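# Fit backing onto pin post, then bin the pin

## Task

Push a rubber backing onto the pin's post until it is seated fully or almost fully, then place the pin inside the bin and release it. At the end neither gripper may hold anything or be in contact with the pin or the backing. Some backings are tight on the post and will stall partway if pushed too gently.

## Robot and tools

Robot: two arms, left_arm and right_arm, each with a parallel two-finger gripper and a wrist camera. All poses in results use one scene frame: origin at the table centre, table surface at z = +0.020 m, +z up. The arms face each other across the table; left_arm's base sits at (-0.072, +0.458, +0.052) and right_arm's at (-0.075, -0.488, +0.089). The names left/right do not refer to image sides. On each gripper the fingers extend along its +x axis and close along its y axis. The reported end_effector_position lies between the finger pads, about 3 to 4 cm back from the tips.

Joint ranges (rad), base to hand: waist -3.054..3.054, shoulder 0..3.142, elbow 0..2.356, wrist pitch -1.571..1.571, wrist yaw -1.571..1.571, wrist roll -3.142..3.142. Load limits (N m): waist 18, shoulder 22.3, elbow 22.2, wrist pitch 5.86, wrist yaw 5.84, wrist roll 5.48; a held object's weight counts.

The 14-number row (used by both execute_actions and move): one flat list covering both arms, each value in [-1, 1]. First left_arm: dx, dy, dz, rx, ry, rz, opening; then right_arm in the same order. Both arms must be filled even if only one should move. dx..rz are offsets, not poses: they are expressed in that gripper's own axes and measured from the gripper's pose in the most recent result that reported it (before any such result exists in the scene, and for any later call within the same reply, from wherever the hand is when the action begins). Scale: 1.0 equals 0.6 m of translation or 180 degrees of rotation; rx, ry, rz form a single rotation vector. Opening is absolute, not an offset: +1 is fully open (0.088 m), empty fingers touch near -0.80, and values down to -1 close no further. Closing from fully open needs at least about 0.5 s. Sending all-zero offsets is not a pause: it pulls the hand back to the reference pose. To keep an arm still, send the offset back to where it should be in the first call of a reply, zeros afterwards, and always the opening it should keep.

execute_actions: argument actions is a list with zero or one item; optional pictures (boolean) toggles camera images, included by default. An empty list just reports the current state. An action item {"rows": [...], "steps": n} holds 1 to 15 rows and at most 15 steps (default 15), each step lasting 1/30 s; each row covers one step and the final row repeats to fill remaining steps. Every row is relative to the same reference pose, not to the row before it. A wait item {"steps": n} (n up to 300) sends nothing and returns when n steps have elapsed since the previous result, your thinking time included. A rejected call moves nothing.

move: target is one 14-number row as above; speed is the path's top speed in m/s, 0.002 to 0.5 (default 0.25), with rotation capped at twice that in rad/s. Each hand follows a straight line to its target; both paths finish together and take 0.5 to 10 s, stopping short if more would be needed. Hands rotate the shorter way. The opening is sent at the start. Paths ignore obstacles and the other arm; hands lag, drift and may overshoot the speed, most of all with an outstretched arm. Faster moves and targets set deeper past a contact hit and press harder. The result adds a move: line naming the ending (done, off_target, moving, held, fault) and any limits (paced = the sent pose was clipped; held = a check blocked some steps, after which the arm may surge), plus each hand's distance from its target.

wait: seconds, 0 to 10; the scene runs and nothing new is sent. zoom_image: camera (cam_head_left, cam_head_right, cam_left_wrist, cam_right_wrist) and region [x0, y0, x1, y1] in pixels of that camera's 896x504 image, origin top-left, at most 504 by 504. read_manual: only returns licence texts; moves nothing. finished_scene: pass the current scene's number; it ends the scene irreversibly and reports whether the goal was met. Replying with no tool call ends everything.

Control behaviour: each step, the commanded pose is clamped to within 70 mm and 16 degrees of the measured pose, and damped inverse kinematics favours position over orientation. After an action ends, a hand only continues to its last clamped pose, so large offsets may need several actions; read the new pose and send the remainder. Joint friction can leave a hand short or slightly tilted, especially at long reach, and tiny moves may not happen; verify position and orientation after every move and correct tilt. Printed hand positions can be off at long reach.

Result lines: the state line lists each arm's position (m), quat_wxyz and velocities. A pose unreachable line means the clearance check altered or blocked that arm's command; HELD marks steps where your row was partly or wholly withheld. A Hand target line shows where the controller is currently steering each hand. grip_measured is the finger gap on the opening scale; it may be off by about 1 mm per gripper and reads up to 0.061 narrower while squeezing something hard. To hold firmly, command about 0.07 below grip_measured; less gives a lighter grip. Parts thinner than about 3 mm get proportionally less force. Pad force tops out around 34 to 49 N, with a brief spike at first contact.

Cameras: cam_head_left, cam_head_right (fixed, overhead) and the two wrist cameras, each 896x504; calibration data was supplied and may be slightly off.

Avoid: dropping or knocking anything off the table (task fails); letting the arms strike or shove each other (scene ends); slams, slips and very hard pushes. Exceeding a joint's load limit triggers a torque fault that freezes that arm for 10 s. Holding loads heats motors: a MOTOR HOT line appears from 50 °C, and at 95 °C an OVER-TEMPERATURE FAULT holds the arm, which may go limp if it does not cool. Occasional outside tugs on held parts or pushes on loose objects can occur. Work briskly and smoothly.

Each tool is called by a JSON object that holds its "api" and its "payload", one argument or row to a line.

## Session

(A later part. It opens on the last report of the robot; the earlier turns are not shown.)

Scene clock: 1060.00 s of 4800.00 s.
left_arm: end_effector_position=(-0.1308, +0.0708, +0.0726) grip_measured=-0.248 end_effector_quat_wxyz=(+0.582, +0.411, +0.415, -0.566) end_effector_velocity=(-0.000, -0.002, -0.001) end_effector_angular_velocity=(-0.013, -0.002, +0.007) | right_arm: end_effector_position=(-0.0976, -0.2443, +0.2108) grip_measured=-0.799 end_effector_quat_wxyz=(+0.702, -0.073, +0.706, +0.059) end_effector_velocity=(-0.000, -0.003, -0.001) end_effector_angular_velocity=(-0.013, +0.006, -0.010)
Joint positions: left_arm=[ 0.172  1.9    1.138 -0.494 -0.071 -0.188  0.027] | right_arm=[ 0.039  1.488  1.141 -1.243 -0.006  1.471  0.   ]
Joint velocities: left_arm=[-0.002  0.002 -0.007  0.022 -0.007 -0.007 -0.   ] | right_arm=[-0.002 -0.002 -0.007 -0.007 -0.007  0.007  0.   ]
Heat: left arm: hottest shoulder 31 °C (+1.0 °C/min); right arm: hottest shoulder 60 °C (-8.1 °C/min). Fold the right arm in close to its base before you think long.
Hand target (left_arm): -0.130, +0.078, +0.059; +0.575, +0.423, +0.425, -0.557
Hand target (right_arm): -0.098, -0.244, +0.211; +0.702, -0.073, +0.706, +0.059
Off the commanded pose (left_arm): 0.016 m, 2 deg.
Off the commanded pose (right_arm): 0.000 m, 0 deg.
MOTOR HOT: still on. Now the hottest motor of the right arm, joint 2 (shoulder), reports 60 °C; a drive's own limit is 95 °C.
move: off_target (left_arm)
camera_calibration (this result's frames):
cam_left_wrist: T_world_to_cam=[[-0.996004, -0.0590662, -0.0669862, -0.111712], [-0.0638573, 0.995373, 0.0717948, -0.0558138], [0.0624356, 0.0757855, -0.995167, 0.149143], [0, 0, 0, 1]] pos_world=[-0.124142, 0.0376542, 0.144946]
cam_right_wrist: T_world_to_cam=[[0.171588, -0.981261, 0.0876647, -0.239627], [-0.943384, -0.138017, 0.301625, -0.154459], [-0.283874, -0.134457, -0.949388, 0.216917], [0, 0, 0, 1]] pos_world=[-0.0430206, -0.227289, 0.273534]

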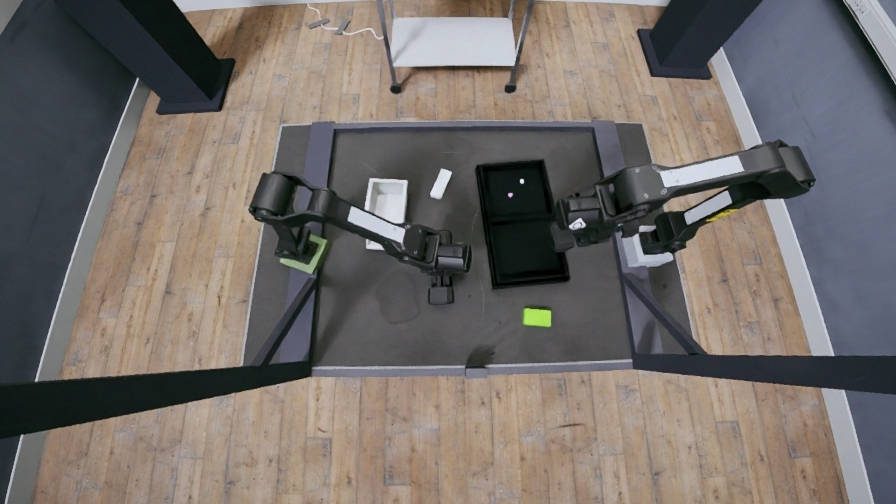

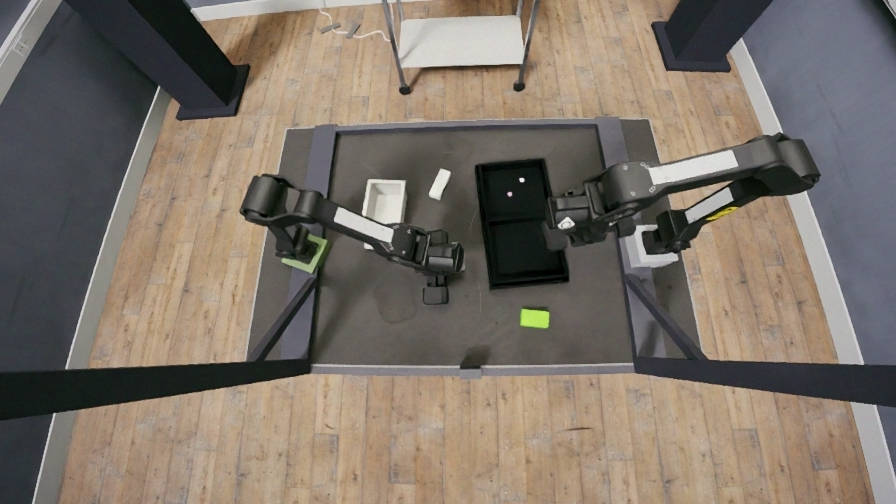

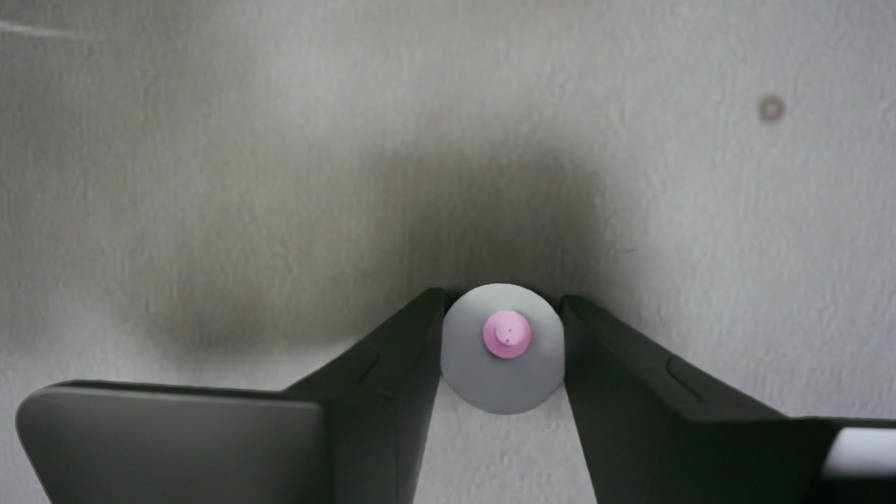

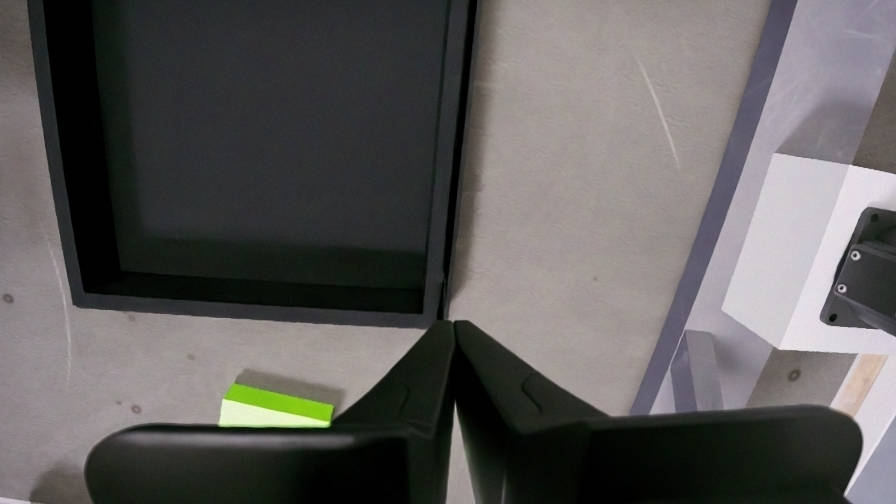

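Seems on the table. Release.

{"api": "move", "payload": {
  "target": [0,0,0,0,0,0,-0.05,0,0,0,0,0,0,-0.8]
}}

{"api": "move", "payload": {
  "target": [-0.06,0,0,0,0.11,0,-0.05,0,0,0,0,0,0,-0.8],
  "speed": 0.1
}}

{"api": "move", "payload": {
  "target": [0,0,0,0.5,0,0,-0.2,0,0,0,0,0,0,-0.8],
  "speed": 0.4
}}

Scene clock: 1065.30 s of 4800.00 s.
left_arm: end_effector_position=(-0.1295, +0.0701, +0.0728) grip_measured=-0.053 end_effector_quat_wxyz=(+0.584, +0.410, +0.414, -0.565) end_effector_velocity=(+0.001, +0.002, -0.000) end_effector_angular_velocity=(+0.006, -0.006, +0.007) | right_arm: end_effector_position=(-0.0976, -0.2443, +0.2108) grip_measured=-0.799 end_effector_quat_wxyz=(+0.702, -0.073, +0.706, +0.059) end_effector_velocity=(-0.000, -0.002, -0.000) end_effector_angular_velocity=(-0.008, +0.007, -0.010)
Joint positions: left_arm=[ 0.175  1.9    1.138 -0.492 -0.074 -0.188  0.036] | right_arm=[ 0.039  1.488  1.141 -1.243 -0.006  1.471  0.   ]
Joint velocities: left_arm=[-0.002 -0.002 -0.002 -0.007 -0.007 -0.007  0.   ] | right_arm=[-0.002 -0.002 -0.002 -0.007 -0.007  0.007  0.   ]
Heat: left arm: hottest shoulder 31 °C (+2.0 °C/min); right arm: hottest shoulder 59 °C (-10.1 °C/min). Fold the right arm in close to its base before you think long.
Hand target (left_arm): -0.131, +0.071, +0.073; +0.582, +0.411, +0.415, -0.566
Hand target (right_arm): -0.098, -0.244, +0.211; +0.702, -0.073, +0.706, +0.059
Off the commanded pose (left_arm): 0.001 m, 0 deg.
Off the commanded pose (right_arm): 0.000 m, 0 deg.
MOTOR HOT: still on. Now the hottest motor of the right arm, joint 2 (shoulder), reports 59 °C; a drive's own limit is 95 °C.
After step 90, 1.60 s passed at rest.
move: done
camera_calibration (this result's frames):
cam_left_wrist: T_world_to_cam=[[-0.99564, -0.06248, -0.0692582, -0.110037], [-0.0672537, 0.995355, 0.0688819, -0.055306], [0.0646328, 0.0732395, -0.995218, 0.149768], [0, 0, 0, 1]] pos_world=[-0.122956, 0.0372051, 0.145241]
cam_right_wrist: T_world_to_cam=[[0.171588, -0.981261, 0.0876647, -0.239627], [-0.943384, -0.138017, 0.301625, -0.154459], [-0.283874, -0.134457, -0.949388, 0.216917], [0, 0, 0, 1]] pos_world=[-0.0430206, -0.227289, 0.273534]

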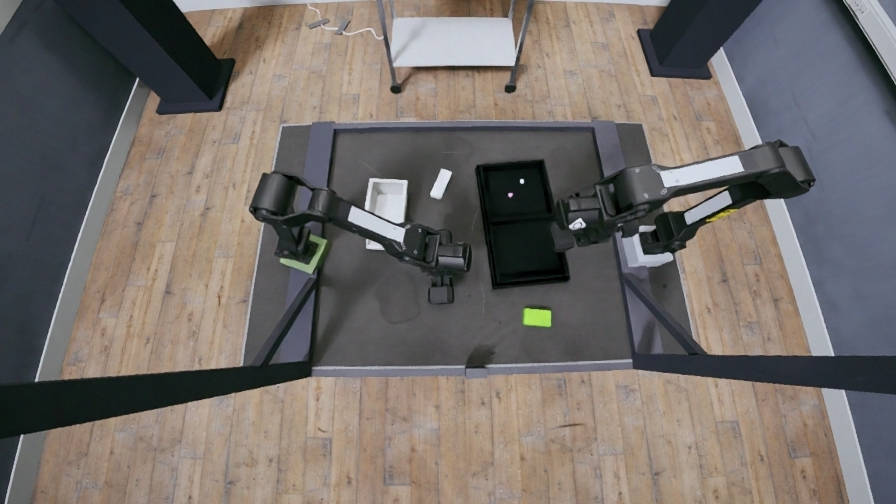

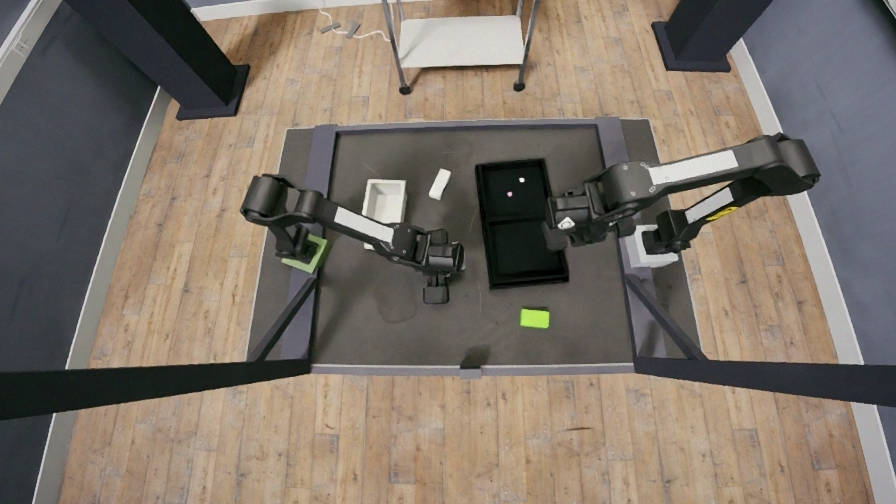

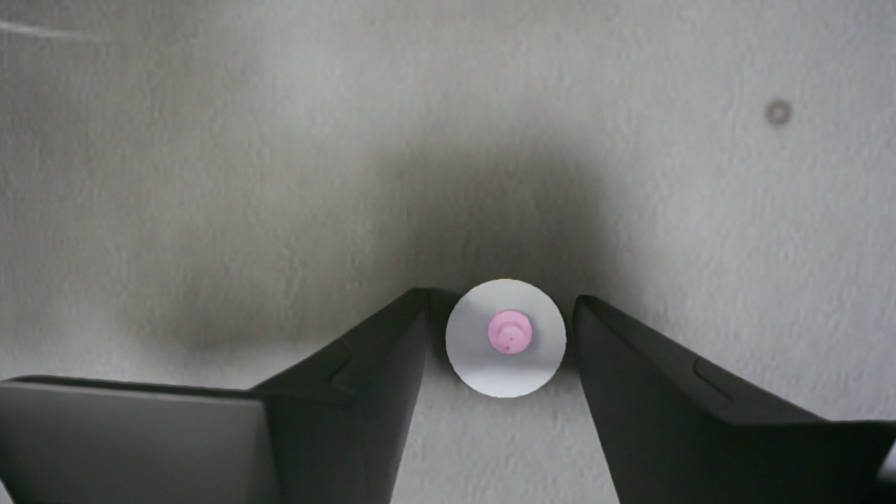

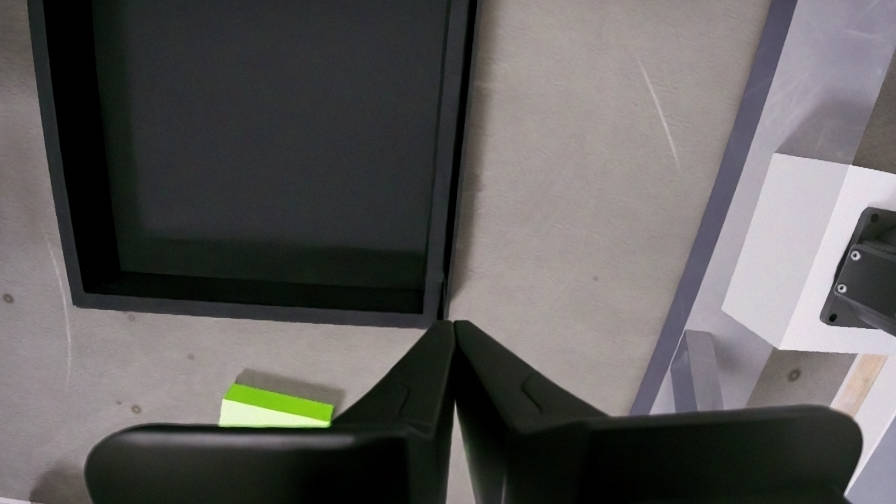

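Scene clock: 1067.40 s of 4800.00 s.
left_arm: end_effector_position=(-0.1301, +0.0843, +0.1092) grip_measured=-0.052 end_effector_quat_wxyz=(+0.506, +0.501, +0.506, -0.486) end_effector_velocity=(+0.001, +0.003, +0.002) end_effector_angular_velocity=(+0.025, -0.012, +0.005) | right_arm: end_effector_position=(-0.0976, -0.2443, +0.2108) grip_measured=-0.799 end_effector_quat_wxyz=(+0.702, -0.073, +0.706, +0.059) end_effector_velocity=(+0.001, -0.003, -0.000) end_effector_angular_velocity=(-0.008, +0.007, -0.015)
Joint positions: left_arm=[ 0.191  2.034  1.536 -1.089 -0.012 -0.186  0.036] | right_arm=[ 0.039  1.488  1.141 -1.243 -0.006  1.471  0.   ]
Joint velocities: left_arm=[-0.002  0.007  0.017 -0.037 -0.007 -0.007  0.   ] | right_arm=[-0.007 -0.007 -0.007 -0.007 -0.007  0.007  0.   ]
Heat: left arm: hottest shoulder 31 °C (+2.0 °C/min); right arm: hottest shoulder 59 °C (-11.1 °C/min). Fold the right arm in close to its base before you think long.
Hand target (left_arm): -0.130, +0.082, +0.108; +0.504, +0.502, +0.508, -0.486
Hand target (right_arm): -0.098, -0.244, +0.211; +0.702, -0.073, +0.706, +0.059
Off the commanded pose (left_arm): 0.004 m, 0 deg.
Off the commanded pose (right_arm): 0.000 m, 0 deg.
MOTOR HOT: still on. Now the hottest motor of the right arm, joint 2 (shoulder), reports 59 °C; a drive's own limit is 95 °C.
move: done
camera_calibration (this result's frames):
cam_left_wrist: T_world_to_cam=[[-0.995768, -0.041473, -0.0820169, -0.107597], [-0.0708096, 0.915096, 0.396969, -0.101482], [0.0585898, 0.401097, -0.91416, 0.147717], [0, 0, 0, 1]] pos_world=[-0.122983, 0.0291547, 0.166498]
cam_right_wrist: T_world_to_cam=[[0.171588, -0.981261, 0.0876647, -0.239627], [-0.943384, -0.138017, 0.301625, -0.154459], [-0.283874, -0.134457, -0.949388, 0.216917], [0, 0, 0, 1]] pos_world=[-0.0430206, -0.227289, 0.273534]

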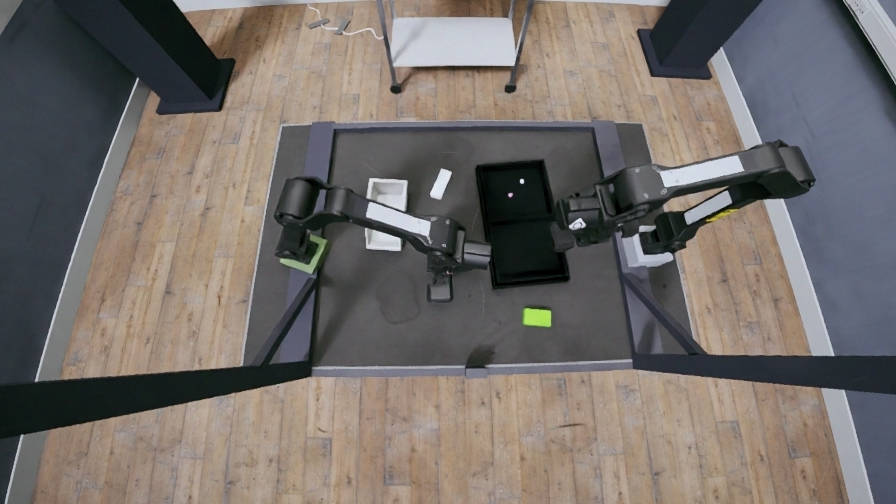

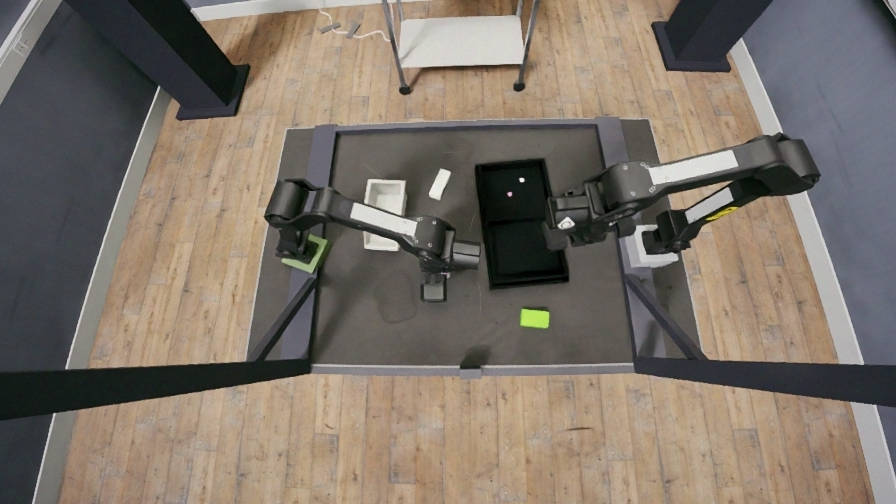

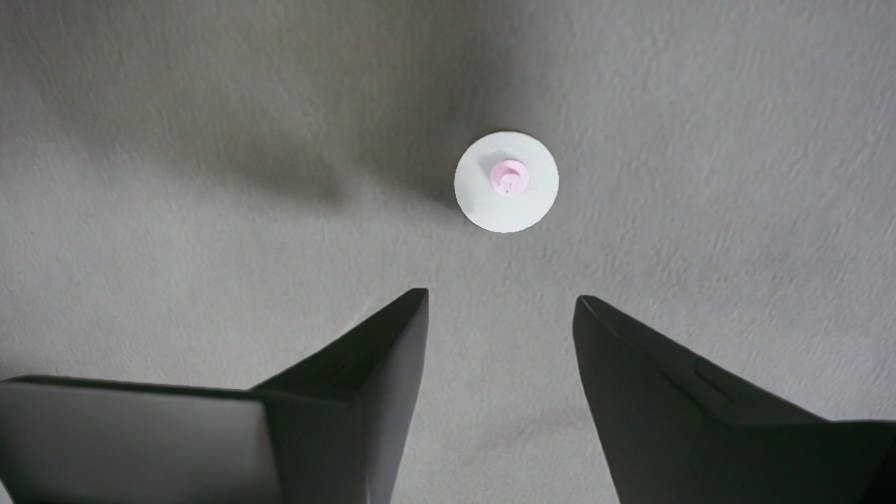

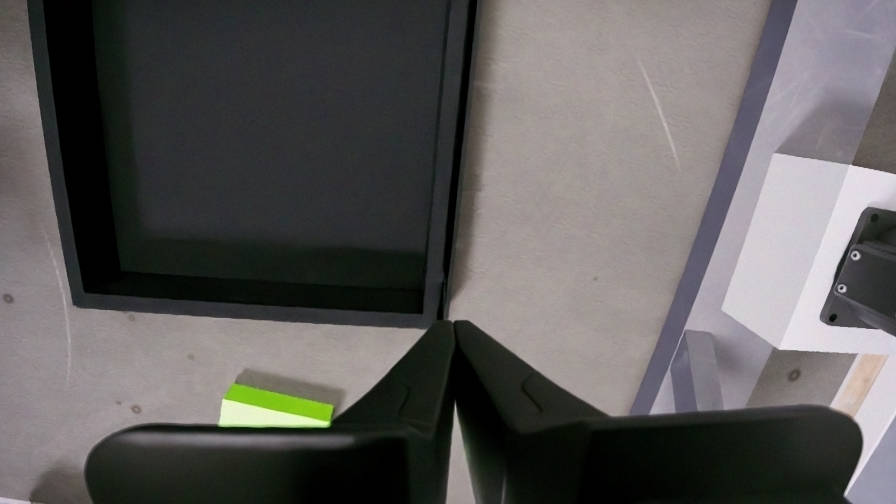

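Scene clock: 1069.93 s of 4800.00 s.
left_arm: end_effector_position=(-0.1301, +0.0843, +0.1092) grip_measured=-0.198 end_effector_quat_wxyz=(+0.007, +0.712, +0.017, -0.702) end_effector_velocity=(+0.002, +0.002, +0.000) end_effector_angular_velocity=(+0.006, -0.008, -0.005) | right_arm: end_effector_position=(-0.0976, -0.2443, +0.2108) grip_measured=-0.799 end_effector_quat_wxyz=(+0.702, -0.073, +0.706, +0.059) end_effector_velocity=(+0.000, +0.001, -0.000) end_effector_angular_velocity=(+0.008, -0.006, +0.025)
Joint positions: left_arm=[ 0.191  2.034  1.536 -1.089 -0.012  1.378  0.029] | right_arm=[ 0.039  1.488  1.141 -1.243 -0.006  1.471  0.   ]
Joint velocities: left_arm=[ 0.002 -0.002 -0.002 -0.007 -0.007  0.007 -0.   ] | right_arm=[ 0.002 -0.002 -0.002  0.007  0.007 -0.022  0.   ]
Heat: left arm: hottest shoulder 31 °C (+1.0 °C/min); right arm: hottest shoulder 58 °C (-12.0 °C/min). Fold the right arm in close to its base before you think long.
Hand target (left_arm): -0.130, +0.084, +0.109; +0.004, +0.712, +0.014, -0.702
Hand target (right_arm): -0.098, -0.244, +0.211; +0.702, -0.073, +0.706, +0.059
Off the commanded pose (left_arm): 0.000 m, 0 deg.
Off the commanded pose (right_arm): 0.000 m, 0 deg.
MOTOR HOT: still on. Now the hottest motor of the right arm, joint 2 (shoulder), reports 58 °C; a drive's own limit is 95 °C.
move: done
camera_calibration (this result's frames):
cam_left_wrist: T_world_to_cam=[[-0.0487851, 0.99737, -0.0536032, -0.0750563], [0.914621, 0.0661741, 0.39886, 0.0980411], [0.401358, -0.0295681, -0.915444, 0.228739], [0, 0, 0, 1]] pos_world=[-0.185139, 0.0751345, 0.16627]
cam_right_wrist: T_world_to_cam=[[0.171588, -0.981261, 0.0876647, -0.239627], [-0.943384, -0.138017, 0.301625, -0.154459], [-0.283874, -0.134457, -0.949388, 0.216917], [0, 0, 0, 1]] pos_world=[-0.0430206, -0.227289, 0.273534]

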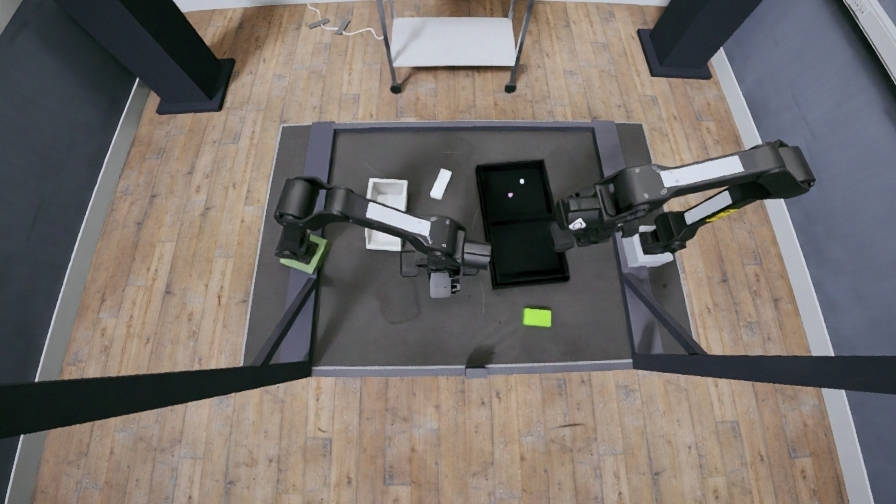

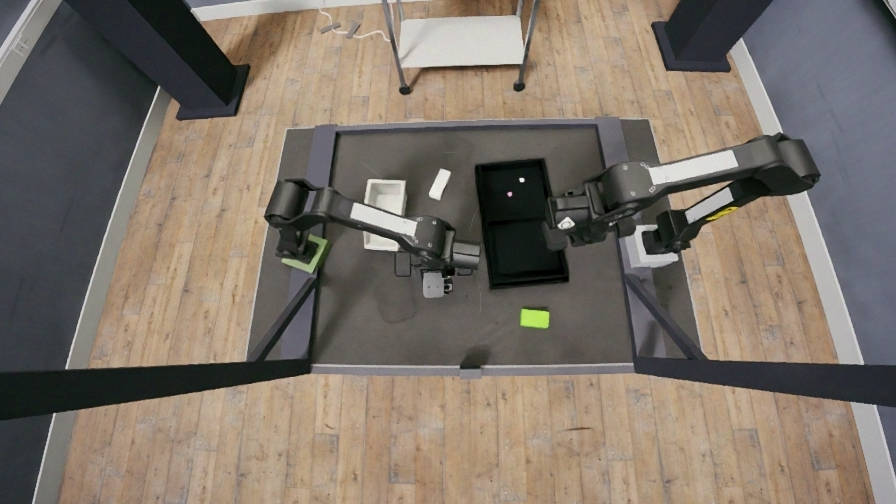

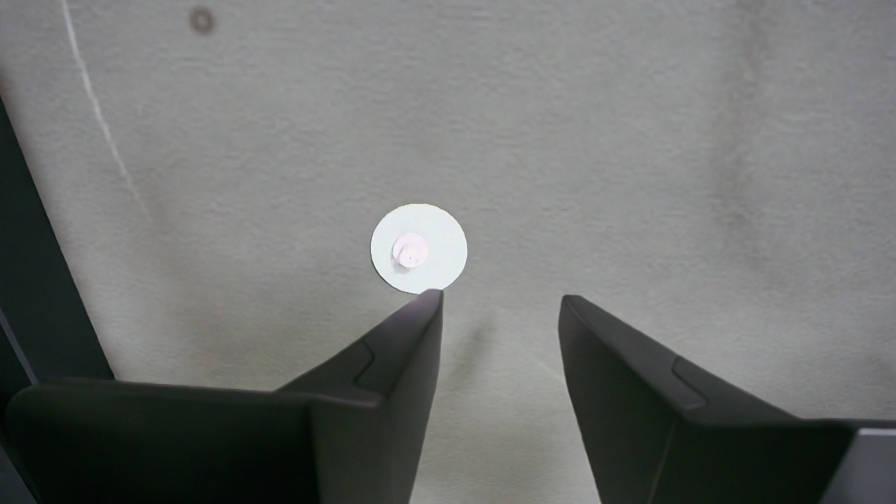

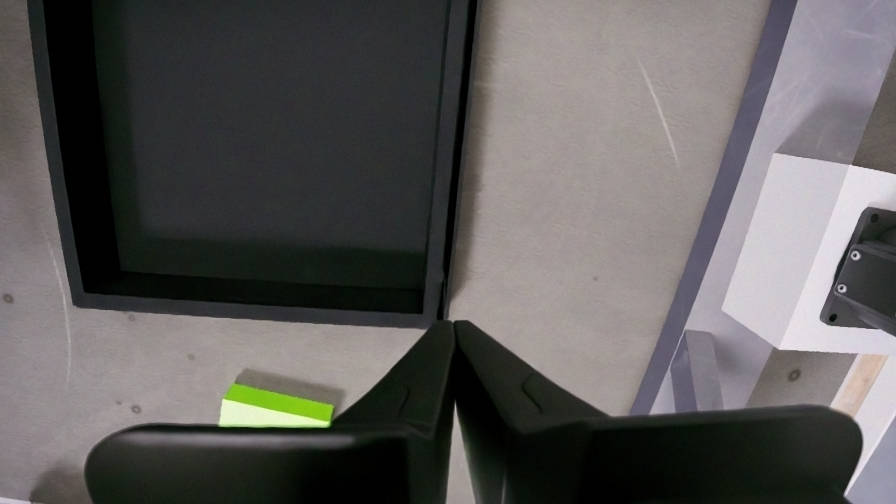

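{"api": "move", "payload": {
  "target": [0.04,0.0265,0.005,0,0,0.025,-0.29,0,0,0,0,0,0,-0.8],
  "speed": 0.06
}}

Scene clock: 1076.63 s of 4800.00 s.
left_arm: end_effector_position=(-0.1325, +0.0651, +0.0927) grip_measured=-0.288 end_effector_quat_wxyz=(+0.040, +0.710, -0.019, -0.703) end_effector_velocity=(-0.002, +0.001, -0.001) end_effector_angular_velocity=(-0.004, -0.005, +0.015) | right_arm: end_effector_position=(-0.0976, -0.2443, +0.2108) grip_measured=-0.799 end_effector_quat_wxyz=(+0.702, -0.073, +0.706, +0.059) end_effector_velocity=(+0.001, -0.003, -0.002) end_effector_angular_velocity=(-0.018, +0.006, -0.015)
Joint positions: left_arm=[ 0.188  2.046  1.483 -0.927 -0.024  1.379  0.025] | right_arm=[ 0.039  1.488  1.141 -1.243 -0.006  1.471  0.   ]
Joint velocities: left_arm=[-0.007 -0.002 -0.007  0.007 -0.007 -0.022 -0.   ] | right_arm=[-0.007  0.002 -0.007 -0.007 -0.007  0.007  0.   ]
Heat: left arm: hottest shoulder 32 °C (+1.0 °C/min); right arm: hottest shoulder 57 °C (-13.1 °C/min). Fold the right arm in close to its base before you think long.
Hand target (left_arm): -0.133, +0.069, +0.085; +0.034, +0.712, -0.011, -0.701
Hand target (right_arm): -0.098, -0.244, +0.211; +0.702, -0.073, +0.706, +0.059
Off the commanded pose (left_arm): 0.009 m, 1 deg.
Off the commanded pose (right_arm): 0.000 m, 0 deg.
MOTOR HOT: still on. Now the hottest motor of the right arm, joint 2 (shoulder), reports 57 °C; a drive's own limit is 95 °C.
After step 90, 2.67 s passed at rest.
move: off_target (left_arm)
camera_calibration (this result's frames):
cam_left_wrist: T_world_to_cam=[[-0.0457246, 0.987504, -0.150815, -0.0468921], [0.91615, 0.101637, 0.387736, 0.106986], [0.39822, -0.12044, -0.909349, 0.219006], [0, 0, 0, 1]] pos_world=[-0.187372, 0.0618094, 0.150598]
cam_right_wrist: T_world_to_cam=[[0.171588, -0.981261, 0.0876647, -0.239627], [-0.943384, -0.138017, 0.301625, -0.154459], [-0.283874, -0.134457, -0.949388, 0.216917], [0, 0, 0, 1]] pos_world=[-0.0430206, -0.227289, 0.273534]

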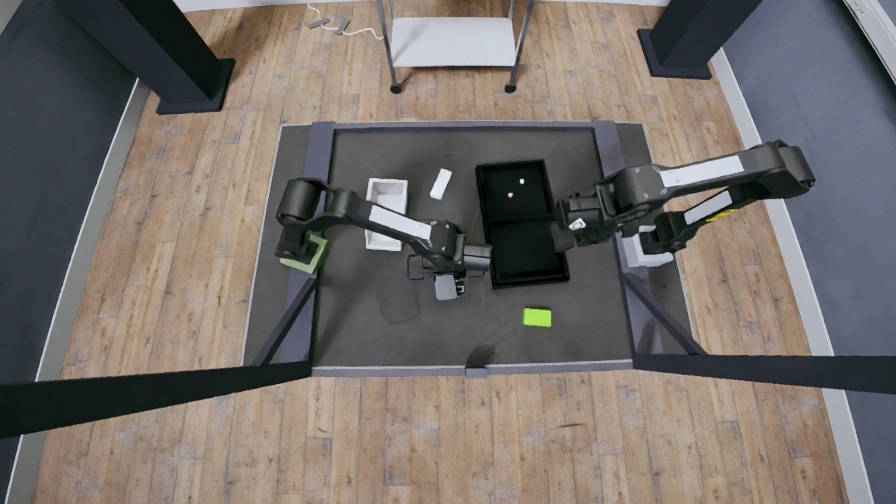

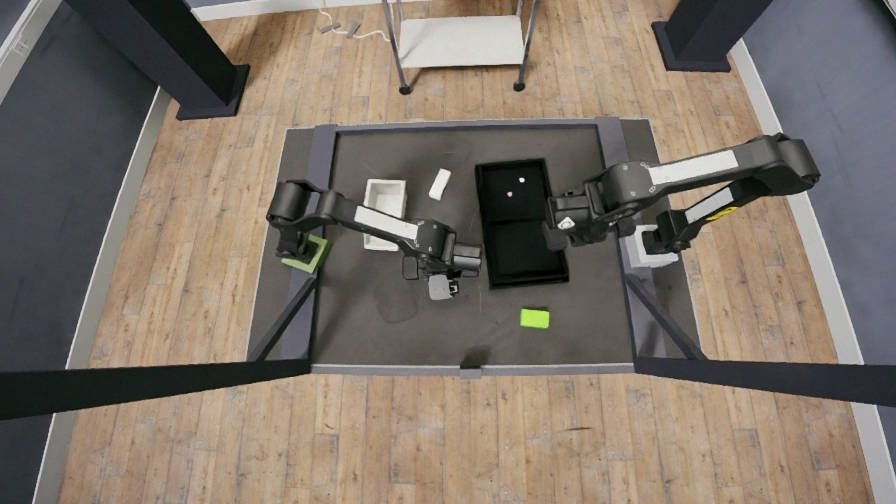

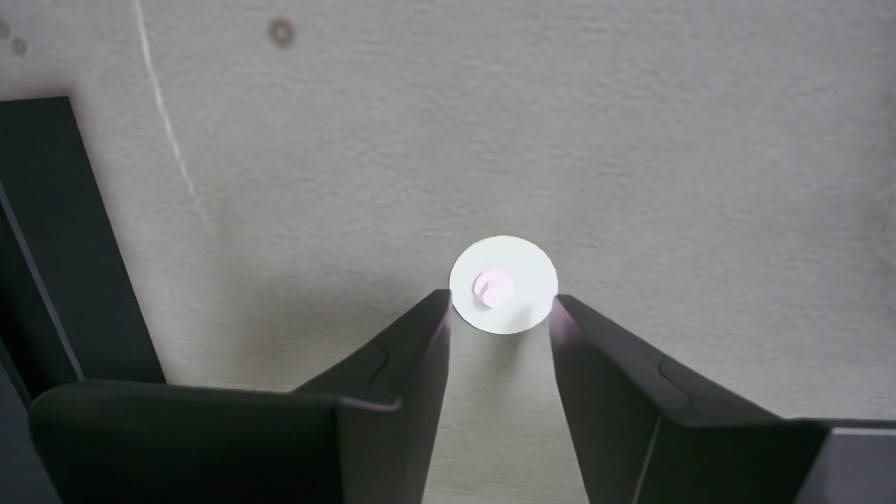

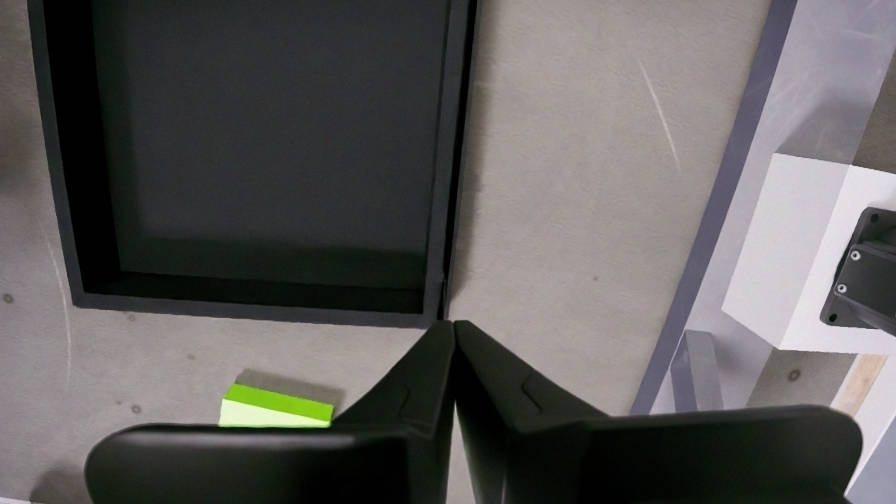

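{"api": "move", "payload": {
  "target": [0.022,-0.015,0,0,0,0,-0.29,0,0,0,0,0,0,-0.8],
  "speed": 0.03
}}

Scene clock: 1079.93 s of 4800.00 s.
left_arm: end_effector_position=(-0.1321, +0.0704, +0.0786) grip_measured=-0.288 end_effector_quat_wxyz=(+0.040, +0.710, -0.019, -0.703) end_effector_velocity=(+0.003, +0.002, -0.002) end_effector_angular_velocity=(-0.001, -0.023, -0.008) | right_arm: end_effector_position=(-0.0976, -0.2443, +0.2108) grip_measured=-0.799 end_effector_quat_wxyz=(+0.702, -0.073, +0.706, +0.059) end_effector_velocity=(-0.000, -0.002, -0.001) end_effector_angular_velocity=(-0.013, +0.006, +0.005)
Joint positions: left_arm=[ 0.187  2.046  1.423 -0.867 -0.024  1.379  0.025] | right_arm=[ 0.039  1.488  1.141 -1.243 -0.006  1.471  0.   ]
Joint velocities: left_arm=[-0.002 -0.002 -0.012  0.007 -0.022  0.007 -0.   ] | right_arm=[-0.002  0.002 -0.002 -0.007 -0.007 -0.007  0.   ]
Heat: left arm: hottest shoulder 32 °C (+1.0 °C/min); right arm: hottest shoulder 56 °C (-14.2 °C/min). Fold the right arm in close to its base before you think long.
Hand target (left_arm): -0.133, +0.073, +0.079; +0.040, +0.710, -0.019, -0.703
Hand target (right_arm): -0.098, -0.244, +0.211; +0.702, -0.073, +0.706, +0.059
Off the commanded pose (left_arm): 0.003 m, 0 deg.
Off the commanded pose (right_arm): 0.000 m, 0 deg.
MOTOR HOT: still on. Now the hottest motor of the right arm, joint 2 (shoulder), reports 56 °C; a drive's own limit is 95 °C.
move: done
camera_calibration (this result's frames):
cam_left_wrist: T_world_to_cam=[[-0.0445851, 0.987612, -0.150446, -0.0541338], [0.916241, 0.100443, 0.387831, 0.111654], [0.398138, -0.120554, -0.909369, 0.206582], [0, 0, 0, 1]] pos_world=[-0.186964, 0.0671526, 0.136412]
cam_right_wrist: T_world_to_cam=[[0.171588, -0.981261, 0.0876647, -0.239627], [-0.943384, -0.138017, 0.301625, -0.154459], [-0.283874, -0.134457, -0.949388, 0.216917], [0, 0, 0, 1]] pos_world=[-0.0430206, -0.227289, 0.273534]

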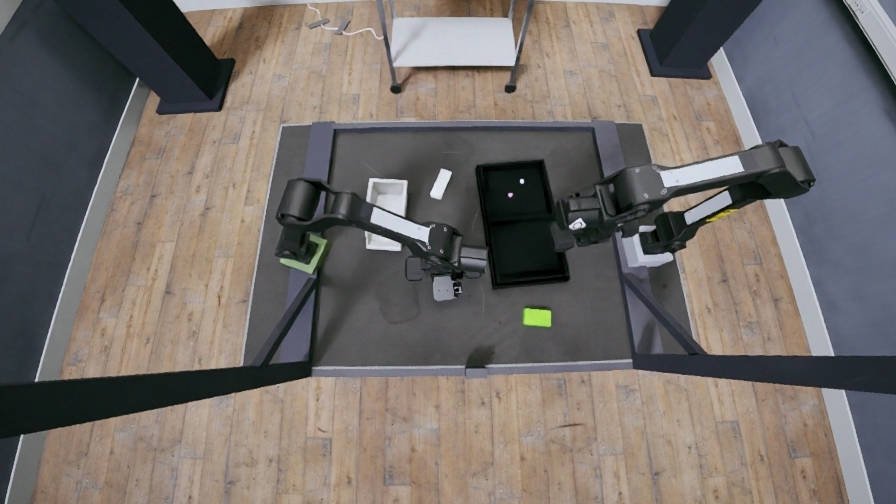

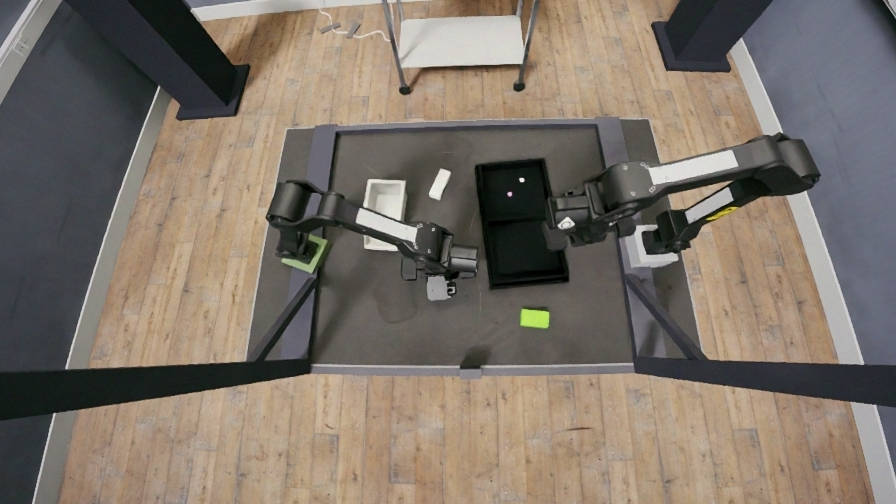

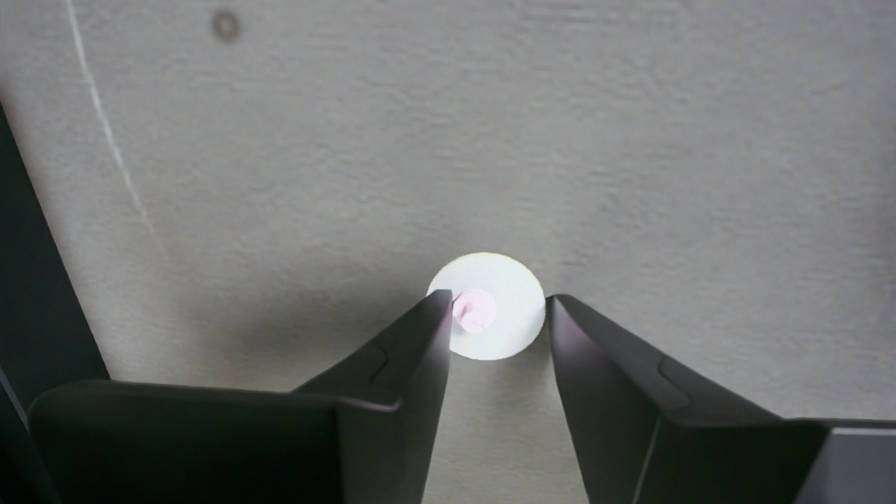

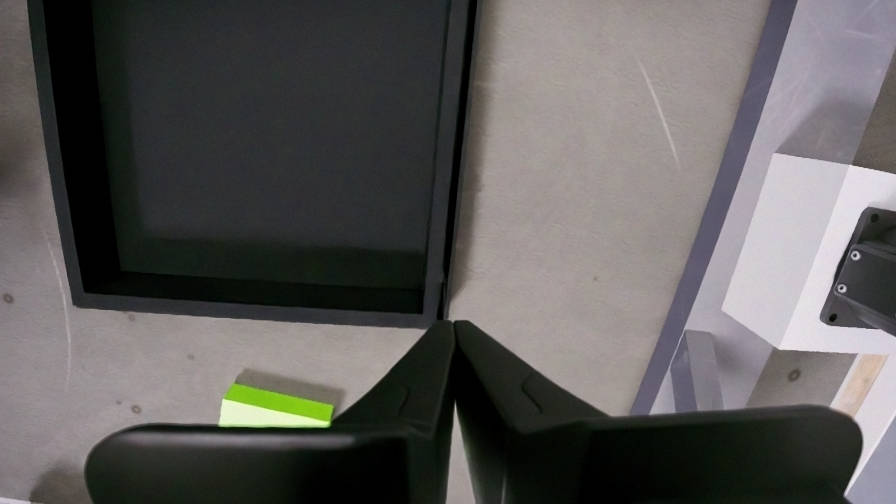

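Nicely placed. Descend, then squeeze.

{"api": "move", "payload": {
  "target": [0.022,-0.002,0,0,0,0,-0.27,0,0,0,0,0,0,-0.8],
  "speed": 0.02
}}

{"api": "zoom_image", "payload": {
  "camera": "cam_left_wrist",
  "region": [400,230,600,400]
}}

Scene clock: 1083.77 s of 4800.00 s.
left_arm: end_effector_position=(-0.1328, +0.0663, +0.0764) grip_measured=-0.272 end_effector_quat_wxyz=(+0.048, +0.708, -0.028, -0.704) end_effector_velocity=(-0.003, -0.004, +0.001) end_effector_angular_velocity=(-0.020, +0.010, -0.010) | right_arm: end_effector_position=(-0.0976, -0.2443, +0.2108) grip_measured=-0.799 end_effector_quat_wxyz=(+0.702, -0.073, +0.706, +0.059) end_effector_velocity=(-0.001, +0.001, +0.001) end_effector_angular_velocity=(+0.012, +0.009, +0.005)
Joint positions: left_arm=[ 0.187  2.046  1.411 -0.831 -0.024  1.379  0.026] | right_arm=[ 0.039  1.488  1.141 -1.243 -0.006  1.471  0.   ]
Joint velocities: left_arm=[-0.002 -0.002 -0.002  0.022  0.007  0.007  0.   ] | right_arm=[-0.002 -0.007 -0.002  0.007 -0.007 -0.007  0.   ]
Heat: left arm: hottest shoulder 33 °C (+2.0 °C/min); right arm: hottest shoulder 56 °C (-14.0 °C/min). Fold the right arm in close to its base before you think long.
Hand target (left_arm): -0.132, +0.071, +0.066; +0.040, +0.710, -0.019, -0.703
Hand target (right_arm): -0.098, -0.244, +0.211; +0.702, -0.073, +0.706, +0.059
Off the commanded pose (left_arm): 0.012 m, 1 deg.
Off the commanded pose (right_arm): 0.000 m, 0 deg.
MOTOR HOT: still on. Now the hottest motor of the right arm, joint 2 (shoulder), reports 56 °C; a drive's own limit is 95 °C.
move: off_target (left_arm)
camera_calibration (this result's frames):
cam_left_wrist: T_world_to_cam=[[-0.0452311, 0.983704, -0.174011, -0.0484174], [0.917773, 0.109711, 0.381649, 0.113607], [0.39452, -0.14244, -0.90778, 0.205223], [0, 0, 0, 1]] pos_world=[-0.18742, 0.0643965, 0.134514]
cam_right_wrist: T_world_to_cam=[[0.171588, -0.981261, 0.0876647, -0.239627], [-0.943384, -0.138017, 0.301625, -0.154459], [-0.283874, -0.134457, -0.949388, 0.216917], [0, 0, 0, 1]] pos_world=[-0.0430206, -0.227289, 0.273534]

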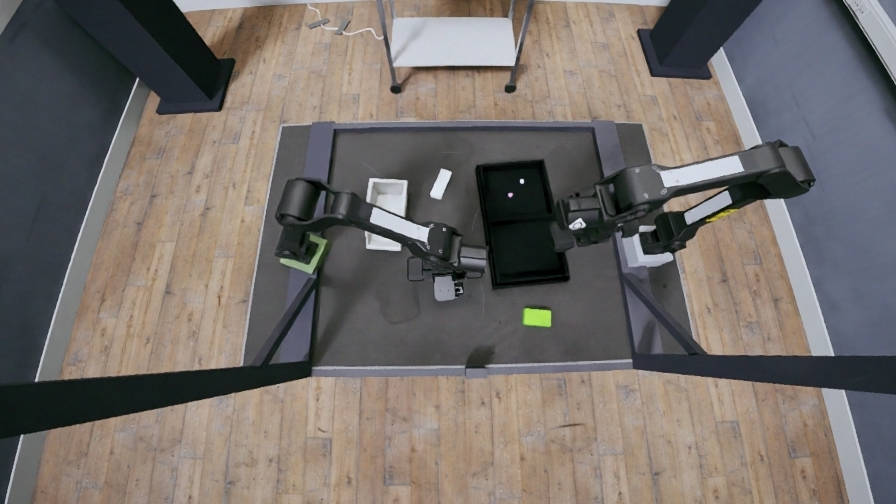

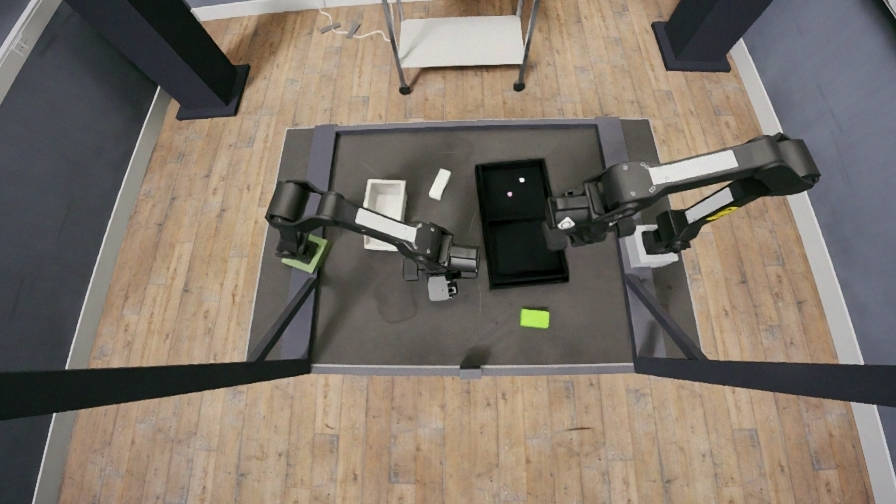

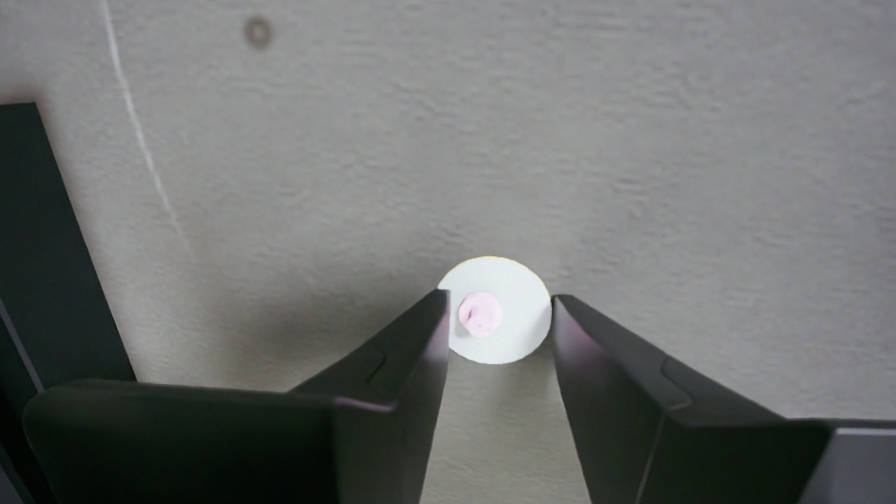

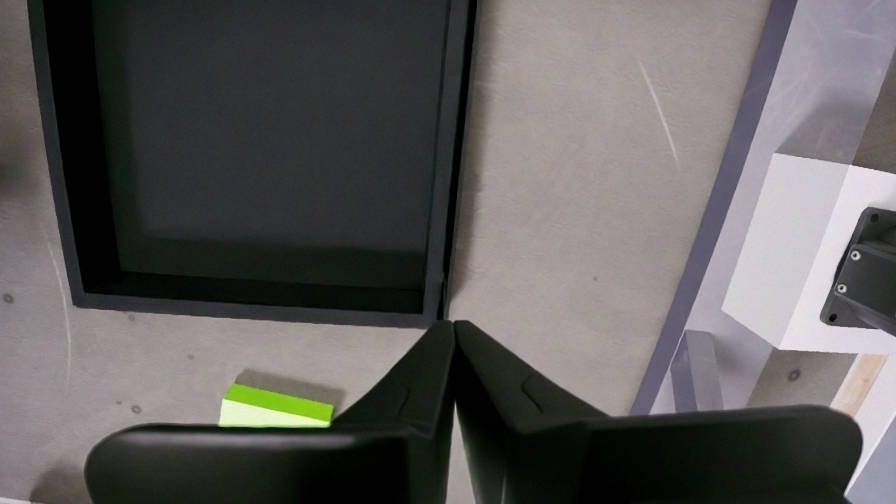

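Region (400, 230, 600, 400) of cam_left_wrist's 896x504 image, scaled by 2.520, with more detail than that image has; it fills the top 428 rows of this view, and the rest is white.

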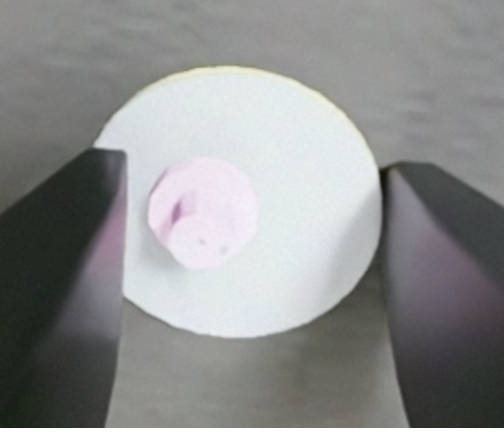

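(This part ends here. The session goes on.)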